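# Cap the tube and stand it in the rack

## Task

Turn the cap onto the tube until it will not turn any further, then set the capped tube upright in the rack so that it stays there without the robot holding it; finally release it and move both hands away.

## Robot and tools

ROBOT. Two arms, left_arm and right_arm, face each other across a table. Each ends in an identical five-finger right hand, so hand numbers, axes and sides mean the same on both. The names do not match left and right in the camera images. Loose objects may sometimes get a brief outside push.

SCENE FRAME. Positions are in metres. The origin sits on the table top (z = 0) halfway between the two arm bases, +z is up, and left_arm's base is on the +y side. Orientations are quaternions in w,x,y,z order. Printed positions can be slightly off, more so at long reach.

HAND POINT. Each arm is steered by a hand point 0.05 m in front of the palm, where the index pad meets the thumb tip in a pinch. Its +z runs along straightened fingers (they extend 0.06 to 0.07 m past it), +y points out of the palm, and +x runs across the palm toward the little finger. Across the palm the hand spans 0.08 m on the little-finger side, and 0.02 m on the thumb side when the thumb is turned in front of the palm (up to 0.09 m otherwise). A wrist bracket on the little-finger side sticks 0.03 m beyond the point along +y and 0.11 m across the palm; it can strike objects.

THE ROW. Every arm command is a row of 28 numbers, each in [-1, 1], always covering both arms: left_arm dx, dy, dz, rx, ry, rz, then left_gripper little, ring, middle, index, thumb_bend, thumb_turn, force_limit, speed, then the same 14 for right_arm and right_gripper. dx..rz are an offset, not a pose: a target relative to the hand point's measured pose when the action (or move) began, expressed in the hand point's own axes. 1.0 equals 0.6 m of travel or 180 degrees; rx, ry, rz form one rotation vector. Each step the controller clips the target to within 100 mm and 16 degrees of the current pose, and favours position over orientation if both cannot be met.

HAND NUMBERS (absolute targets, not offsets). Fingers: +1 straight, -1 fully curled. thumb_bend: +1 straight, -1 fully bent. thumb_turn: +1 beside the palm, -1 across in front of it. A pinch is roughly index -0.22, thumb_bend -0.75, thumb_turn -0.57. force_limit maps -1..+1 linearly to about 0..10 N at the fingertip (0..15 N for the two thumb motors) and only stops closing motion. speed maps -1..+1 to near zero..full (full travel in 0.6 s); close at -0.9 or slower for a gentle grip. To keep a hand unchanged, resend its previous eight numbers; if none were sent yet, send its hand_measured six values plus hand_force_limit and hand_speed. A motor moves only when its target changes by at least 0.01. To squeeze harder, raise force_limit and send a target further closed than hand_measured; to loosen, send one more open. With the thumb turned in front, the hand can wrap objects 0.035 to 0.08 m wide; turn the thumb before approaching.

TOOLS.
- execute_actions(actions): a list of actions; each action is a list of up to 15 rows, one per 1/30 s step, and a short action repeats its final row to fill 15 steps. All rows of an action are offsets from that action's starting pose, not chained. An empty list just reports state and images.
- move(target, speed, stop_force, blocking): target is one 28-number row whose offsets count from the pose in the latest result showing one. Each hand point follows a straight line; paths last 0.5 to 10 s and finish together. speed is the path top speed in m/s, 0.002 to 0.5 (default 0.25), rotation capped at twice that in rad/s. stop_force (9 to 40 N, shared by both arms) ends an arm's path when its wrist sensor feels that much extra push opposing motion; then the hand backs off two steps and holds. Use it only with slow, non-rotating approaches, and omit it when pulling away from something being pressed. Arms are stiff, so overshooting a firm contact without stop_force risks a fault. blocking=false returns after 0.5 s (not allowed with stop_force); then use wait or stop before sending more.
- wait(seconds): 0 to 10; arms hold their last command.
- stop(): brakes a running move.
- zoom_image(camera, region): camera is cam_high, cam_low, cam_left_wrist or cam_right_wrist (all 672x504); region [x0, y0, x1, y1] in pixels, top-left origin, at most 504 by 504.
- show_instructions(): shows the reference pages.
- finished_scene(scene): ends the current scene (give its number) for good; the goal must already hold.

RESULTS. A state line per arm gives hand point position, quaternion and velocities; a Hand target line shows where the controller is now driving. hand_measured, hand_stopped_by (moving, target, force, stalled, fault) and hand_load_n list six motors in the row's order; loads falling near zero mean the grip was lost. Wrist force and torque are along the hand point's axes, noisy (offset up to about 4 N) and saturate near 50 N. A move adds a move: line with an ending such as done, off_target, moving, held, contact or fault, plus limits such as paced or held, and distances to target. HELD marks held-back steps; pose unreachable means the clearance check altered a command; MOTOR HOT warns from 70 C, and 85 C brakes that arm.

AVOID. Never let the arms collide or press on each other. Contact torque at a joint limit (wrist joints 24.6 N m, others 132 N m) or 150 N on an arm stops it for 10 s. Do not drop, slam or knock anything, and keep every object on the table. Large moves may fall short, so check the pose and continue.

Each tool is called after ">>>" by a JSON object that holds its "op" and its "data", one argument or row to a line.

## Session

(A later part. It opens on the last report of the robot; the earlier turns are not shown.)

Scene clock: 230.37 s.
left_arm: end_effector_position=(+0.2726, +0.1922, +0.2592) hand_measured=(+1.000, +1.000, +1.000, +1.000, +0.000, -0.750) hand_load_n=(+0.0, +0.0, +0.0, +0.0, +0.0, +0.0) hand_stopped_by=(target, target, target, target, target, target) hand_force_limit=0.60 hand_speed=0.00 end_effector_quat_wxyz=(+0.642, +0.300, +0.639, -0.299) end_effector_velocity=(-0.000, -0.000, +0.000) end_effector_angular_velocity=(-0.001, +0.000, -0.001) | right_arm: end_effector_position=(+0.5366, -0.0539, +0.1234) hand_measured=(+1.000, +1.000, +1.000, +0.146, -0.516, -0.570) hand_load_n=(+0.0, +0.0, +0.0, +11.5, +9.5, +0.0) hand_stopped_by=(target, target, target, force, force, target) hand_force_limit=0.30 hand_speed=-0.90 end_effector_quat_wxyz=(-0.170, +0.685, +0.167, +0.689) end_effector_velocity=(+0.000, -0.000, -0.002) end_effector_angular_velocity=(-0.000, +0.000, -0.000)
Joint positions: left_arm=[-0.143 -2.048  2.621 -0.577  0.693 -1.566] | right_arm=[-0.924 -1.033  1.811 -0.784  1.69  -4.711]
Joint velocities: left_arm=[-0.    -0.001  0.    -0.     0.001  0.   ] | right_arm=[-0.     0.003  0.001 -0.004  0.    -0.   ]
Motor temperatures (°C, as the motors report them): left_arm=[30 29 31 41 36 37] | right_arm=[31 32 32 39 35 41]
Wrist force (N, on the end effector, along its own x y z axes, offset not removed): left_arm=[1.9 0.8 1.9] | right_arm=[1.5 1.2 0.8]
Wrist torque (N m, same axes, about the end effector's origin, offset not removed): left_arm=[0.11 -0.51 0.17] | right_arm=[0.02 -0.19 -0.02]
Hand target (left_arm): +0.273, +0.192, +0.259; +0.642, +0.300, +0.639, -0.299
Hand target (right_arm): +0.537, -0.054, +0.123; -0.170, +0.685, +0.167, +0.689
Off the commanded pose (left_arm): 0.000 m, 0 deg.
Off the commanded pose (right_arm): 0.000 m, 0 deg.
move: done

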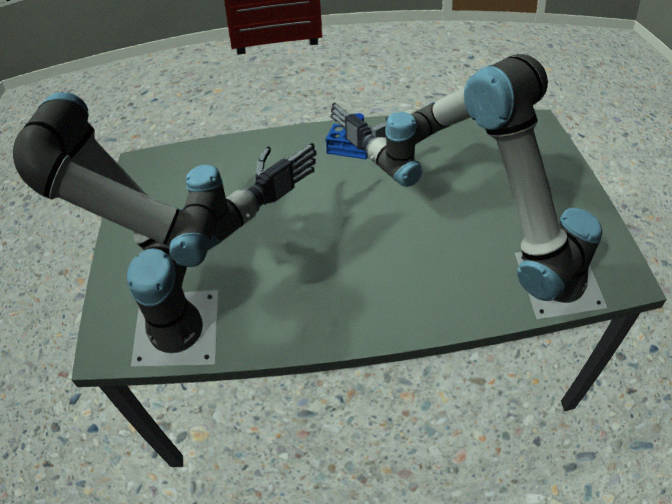

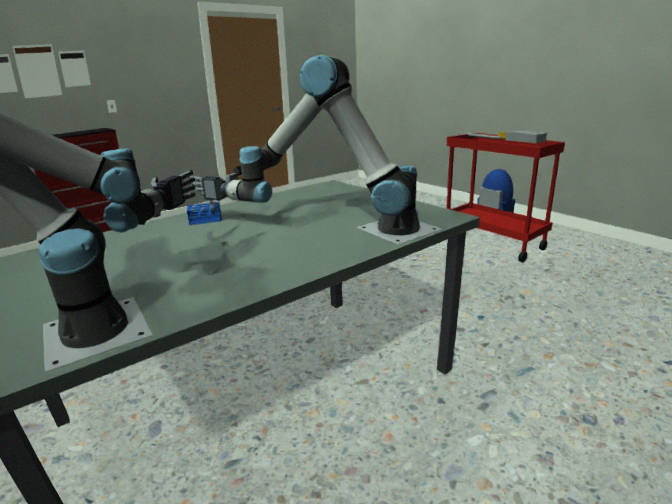

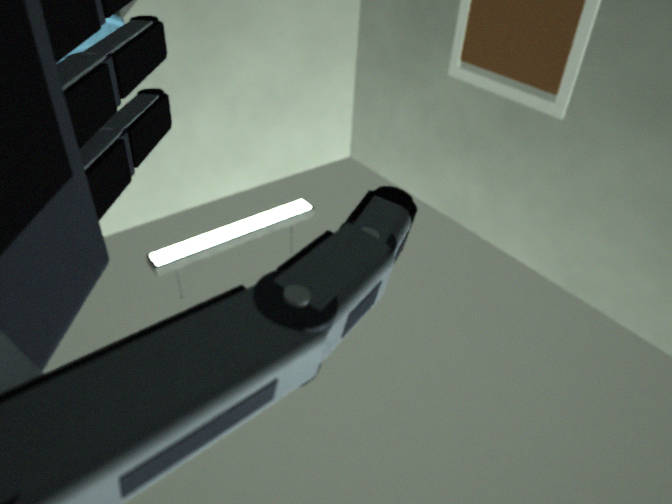

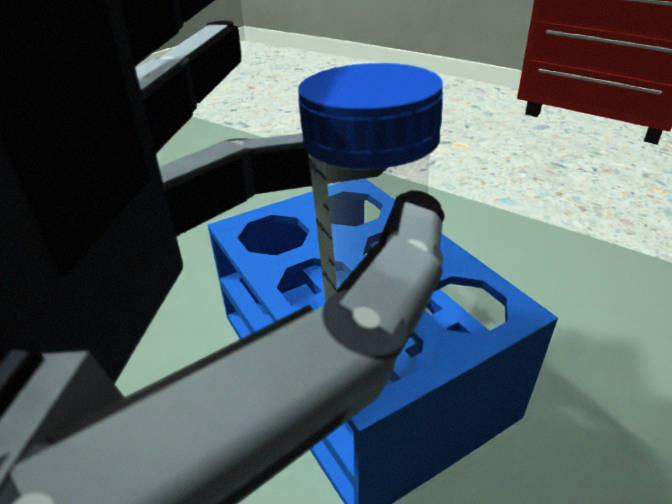

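In.

>>> {"op": "move", "data": {
  "target": [0,0,0,0,0,0,1,1,1,1,0,-0.75,0.6,0,-0.052,0,0,0,0,0,1,1,1,-0.3,-0.7,-0.57,0.3,-0.9],
  "speed": 0.008,
  "stop_force": 9
}}

>>> {"op": "move", "data": {
  "target": [0,0,0,0,0,0,1,1,1,1,0,-0.75,0.6,0,0,0,0,0,0,0,1,1,1,0.6,0,-0.57,0.3,-0.5]
}}

>>> {"op": "move", "data": {
  "target": [0,0,0,0,0,0,1,1,1,1,0,-0.75,0.6,0,0.17,0,0,0,0,0,1,1,1,0.6,0,-0.57,0.3,-0.5],
  "speed": 0.05
}}

>>> {"op": "zoom_image", "data": {
  "camera": "cam_low",
  "region": [160,150,280,240]
}}

Scene clock: 239.50 s.
left_arm: end_effector_position=(+0.2726, +0.1922, +0.2592) hand_measured=(+1.000, +1.000, +1.000, +1.000, +0.000, -0.750) hand_load_n=(+0.0, +0.0, +0.0, +0.0, +0.0, +0.0) hand_stopped_by=(target, target, target, target, target, target) hand_force_limit=0.60 hand_speed=0.00 end_effector_quat_wxyz=(+0.642, +0.300, +0.639, -0.299) end_effector_velocity=(-0.000, -0.000, -0.000) end_effector_angular_velocity=(+0.001, -0.000, -0.001) | right_arm: end_effector_position=(+0.5367, -0.0537, +0.0925) hand_measured=(+1.000, +1.000, +1.000, +0.146, -0.516, -0.570) hand_load_n=(+0.0, +0.0, +0.0, +10.5, +9.0, -3.0) hand_stopped_by=(target, target, target, force, force, target) hand_force_limit=0.30 hand_speed=-0.90 end_effector_quat_wxyz=(-0.170, +0.685, +0.167, +0.689) end_effector_velocity=(-0.001, +0.001, +0.001) end_effector_angular_velocity=(+0.001, -0.000, +0.001)
Joint positions: left_arm=[-0.143 -2.048  2.621 -0.577  0.693 -1.566] | right_arm=[-0.924 -0.978  1.824 -0.853  1.69  -4.711]
Joint velocities: left_arm=[-0.001  0.    -0.     0.001 -0.    -0.   ] | right_arm=[ 0.001 -0.003  0.     0.002 -0.     0.   ]
Motor temperatures (°C, as the motors report them): left_arm=[30 29 31 41 36 37] | right_arm=[31 32 32 39 35 41]
Wrist force (N, on the end effector, along its own x y z axes, offset not removed): left_arm=[1.9 0.2 0.9] | right_arm=[6.9 2.2 -1.3]
Wrist torque (N m, same axes, about the end effector's origin, offset not removed): left_arm=[-0.05 -0.50 0.20] | right_arm=[0.18 0.22 0.02]
Hand target (left_arm): +0.273, +0.192, +0.259; +0.642, +0.300, +0.639, -0.299
Hand target (right_arm): +0.537, -0.054, +0.093; -0.170, +0.685, +0.167, +0.689
Off the commanded pose (left_arm): 0.000 m, 0 deg.
Off the commanded pose (right_arm): 0.000 m, 0 deg.
move: contact (right_arm)

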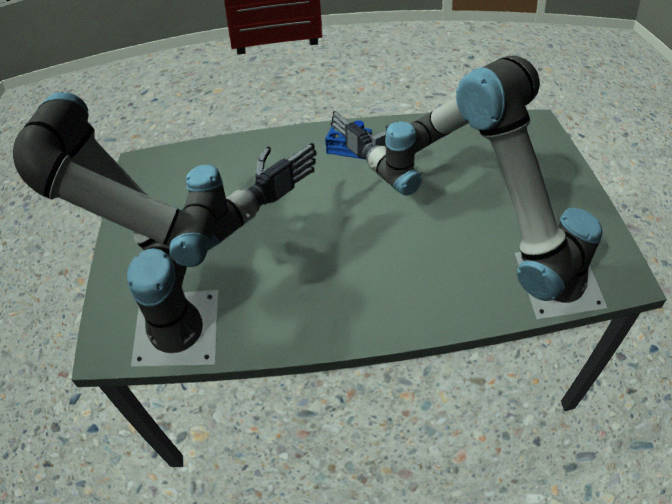

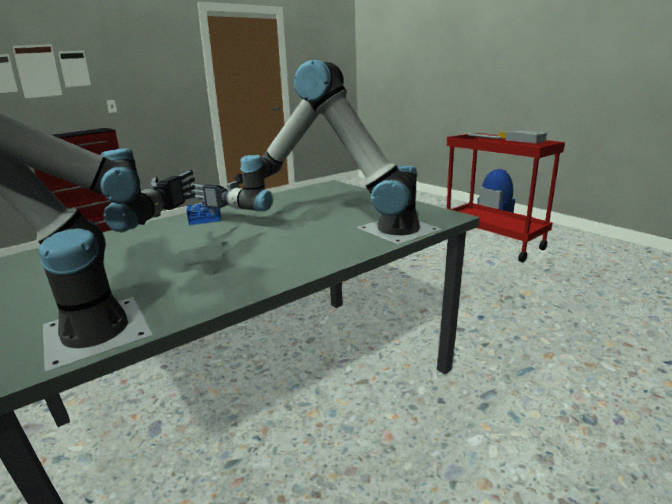

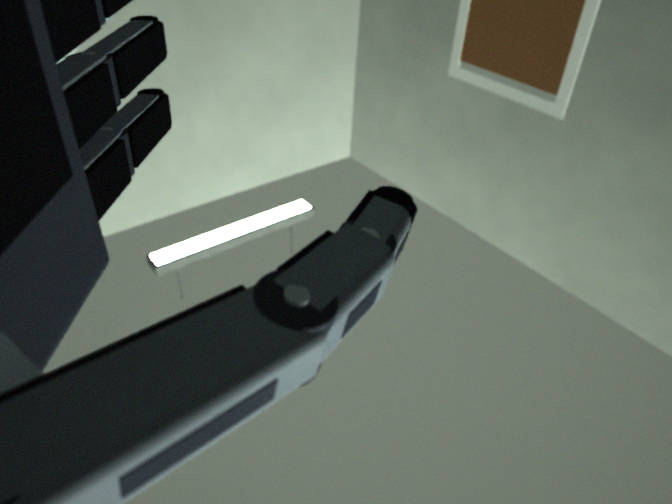

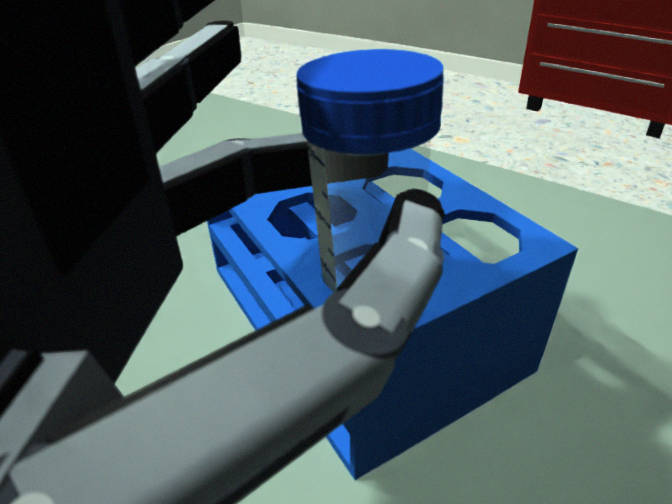

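Scene clock: 240.77 s.
left_arm: end_effector_position=(+0.2726, +0.1922, +0.2592) hand_measured=(+1.000, +1.000, +1.000, +1.000, +0.000, -0.750) hand_load_n=(+0.0, +0.0, +0.0, +0.0, +0.0, +0.0) hand_stopped_by=(target, target, target, target, target, target) hand_force_limit=0.60 hand_speed=0.00 end_effector_quat_wxyz=(+0.642, +0.300, +0.639, -0.299) end_effector_velocity=(+0.000, +0.000, -0.000) end_effector_angular_velocity=(-0.001, +0.000, +0.000) | right_arm: end_effector_position=(+0.5367, -0.0537, +0.0925) hand_measured=(+1.000, +1.000, +1.000, +0.600, +0.000, -0.570) hand_load_n=(+0.0, +0.0, +0.0, +0.0, +0.0, +0.0) hand_stopped_by=(target, target, target, target, target, target) hand_force_limit=0.30 hand_speed=-0.50 end_effector_quat_wxyz=(-0.170, +0.685, +0.167, +0.689) end_effector_velocity=(+0.000, -0.000, +0.000) end_effector_angular_velocity=(+0.001, +0.000, -0.001)
Joint positions: left_arm=[-0.143 -2.048  2.621 -0.577  0.693 -1.566] | right_arm=[-0.924 -0.978  1.824 -0.853  1.69  -4.711]
Joint velocities: left_arm=[ 0.    -0.     0.001 -0.001  0.     0.   ] | right_arm=[-0.001 -0.001 -0.     0.001  0.     0.001]
Motor temperatures (°C, as the motors report them): left_arm=[30 29 31 41 36 37] | right_arm=[31 32 32 39 35 41]
Wrist force (N, on the end effector, along its own x y z axes, offset not removed): left_arm=[2.4 0.4 1.2] | right_arm=[0.5 0.8 -0.8]
Wrist torque (N m, same axes, about the end effector's origin, offset not removed): left_arm=[0.03 -0.58 0.24] | right_arm=[0.22 0.13 0.09]
Hand target (left_arm): +0.273, +0.192, +0.259; +0.642, +0.300, +0.639, -0.299
Hand target (right_arm): +0.537, -0.054, +0.093; -0.170, +0.685, +0.167, +0.689
Off the commanded pose (left_arm): 0.000 m, 0 deg.
Off the commanded pose (right_arm): 0.000 m, 0 deg.
move: done

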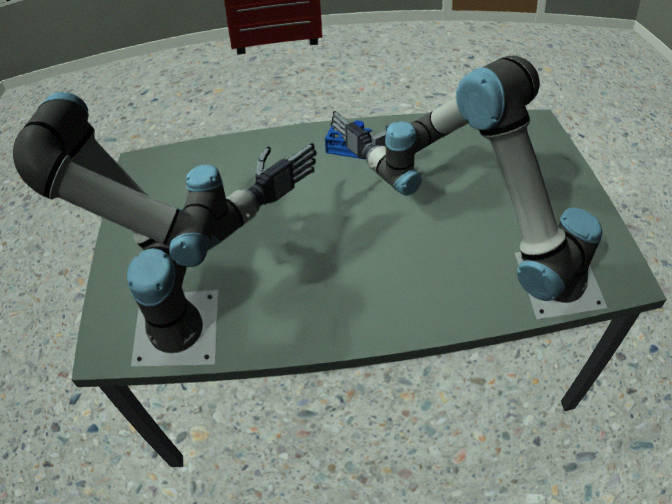

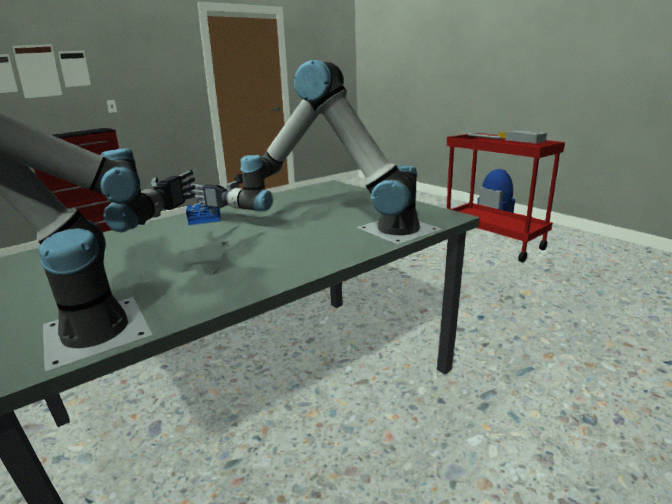

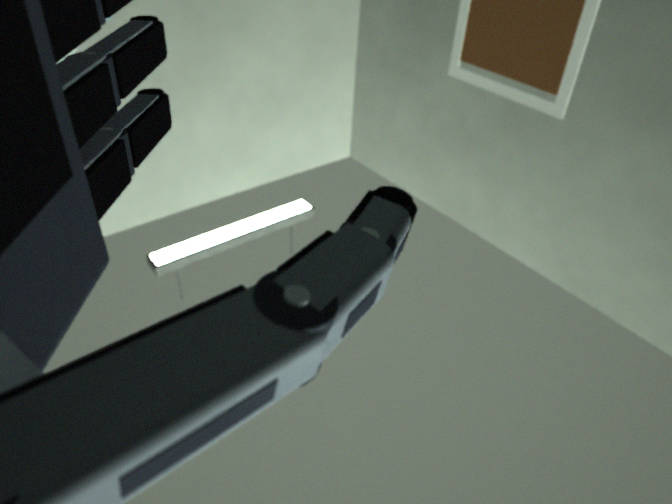

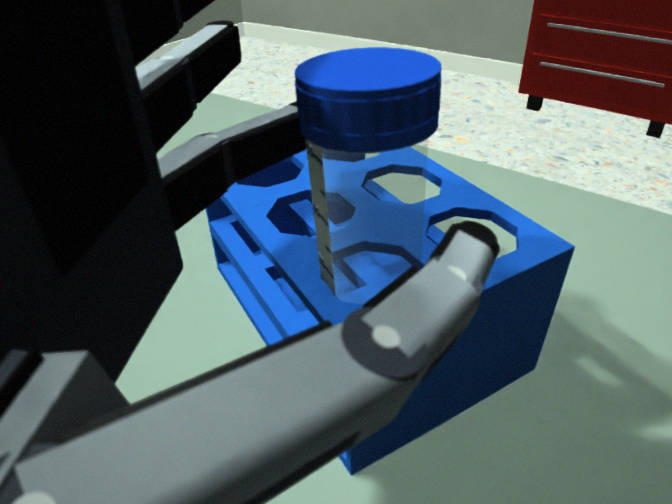

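Scene clock: 243.20 s.
left_arm: end_effector_position=(+0.2726, +0.1922, +0.2592) hand_measured=(+1.000, +1.000, +1.000, +1.000, +0.000, -0.750) hand_load_n=(+0.0, +0.0, +0.0, +0.0, +0.0, +0.0) hand_stopped_by=(target, target, target, target, target, target) hand_force_limit=0.60 hand_speed=0.00 end_effector_quat_wxyz=(+0.642, +0.300, +0.639, -0.299) end_effector_velocity=(+0.000, +0.001, -0.000) end_effector_angular_velocity=(+0.001, -0.000, +0.001) | right_arm: end_effector_position=(+0.5363, -0.0543, +0.1943) hand_measured=(+1.000, +1.000, +1.000, +0.600, +0.000, -0.570) hand_load_n=(+0.0, +0.0, +0.0, +0.0, +0.0, +0.0) hand_stopped_by=(target, target, target, target, target, target) hand_force_limit=0.30 hand_speed=-0.50 end_effector_quat_wxyz=(-0.170, +0.685, +0.167, +0.689) end_effector_velocity=(-0.001, +0.001, +0.002) end_effector_angular_velocity=(-0.000, -0.001, +0.002)
Joint positions: left_arm=[-0.143 -2.048  2.621 -0.577  0.693 -1.566] | right_arm=[-0.925 -1.144  1.758 -0.621  1.69  -4.711]
Joint velocities: left_arm=[ 0.001 -0.001  0.     0.001  0.    -0.   ] | right_arm=[ 0.002 -0.003 -0.002  0.005 -0.    -0.001]
Motor temperatures (°C, as the motors report them): left_arm=[30 29 31 41 36 37] | right_arm=[31 32 32 39 35 41]
Wrist force (N, on the end effector, along its own x y z axes, offset not removed): left_arm=[4.0 1.2 -0.2] | right_arm=[0.8 1.4 1.8]
Wrist torque (N m, same axes, about the end effector's origin, offset not removed): left_arm=[0.14 -0.79 0.30] | right_arm=[0.14 0.01 0.10]
Hand target (left_arm): +0.273, +0.192, +0.259; +0.642, +0.300, +0.639, -0.299
Hand target (right_arm): +0.536, -0.054, +0.195; -0.170, +0.685, +0.167, +0.689
Off the commanded pose (left_arm): 0.000 m, 0 deg.
Off the commanded pose (right_arm): 0.000 m, 0 deg.
move: done

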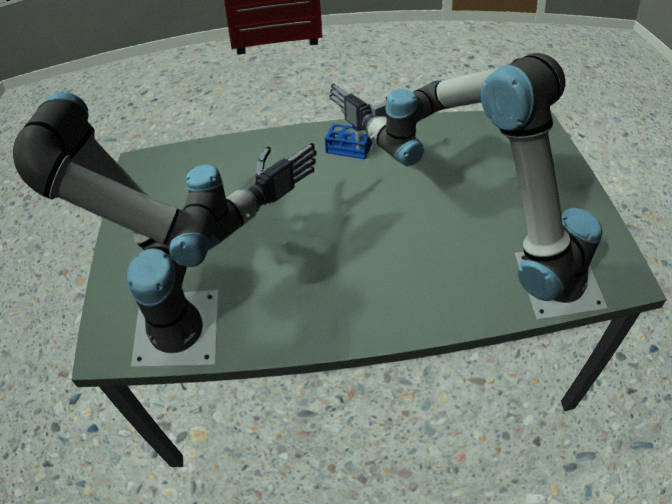

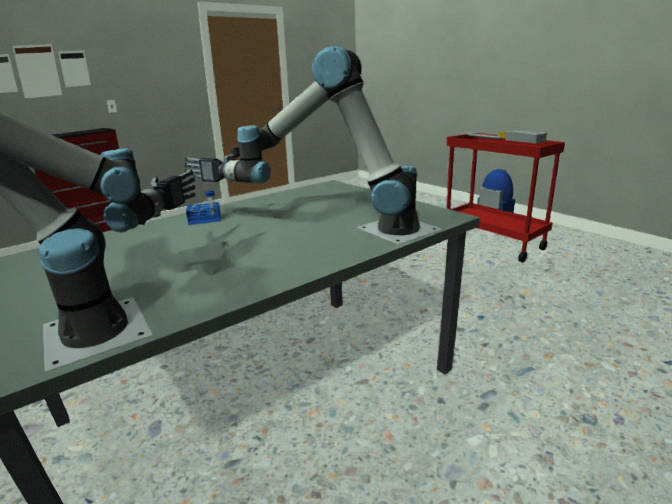

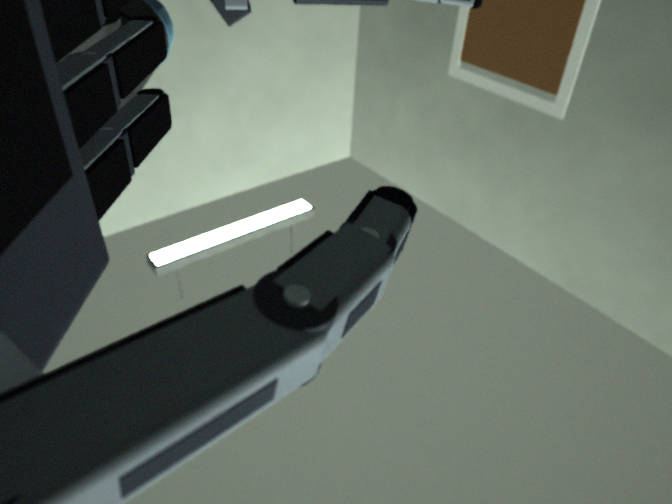

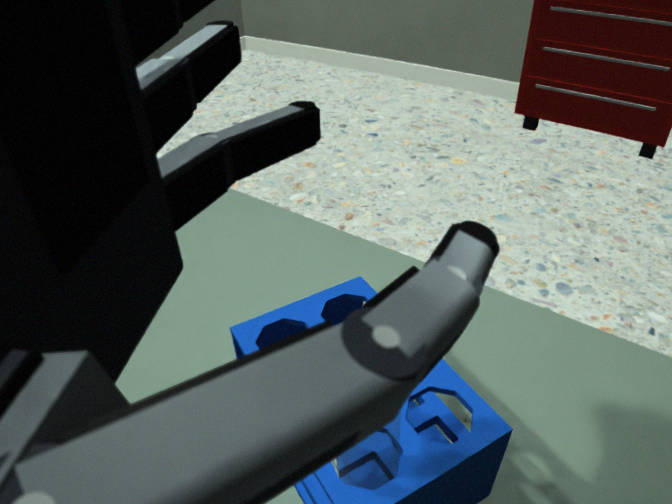

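Region (160, 150, 280, 240) of cam_low's 672x504 image, scaled by 4.200, with more detail than that image has; it fills the top 378 rows of this view, and the rest is white.

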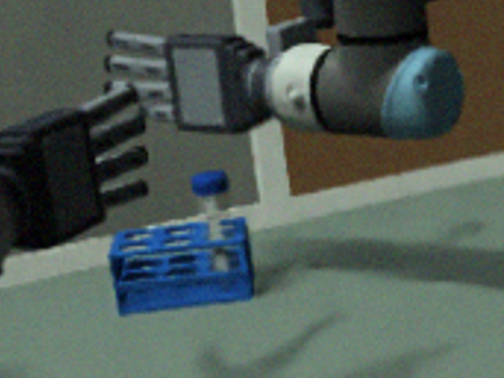

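>>> {"op": "finished_scene", "data": {
  "scene": 2
}}

The scene is finished: the task was done.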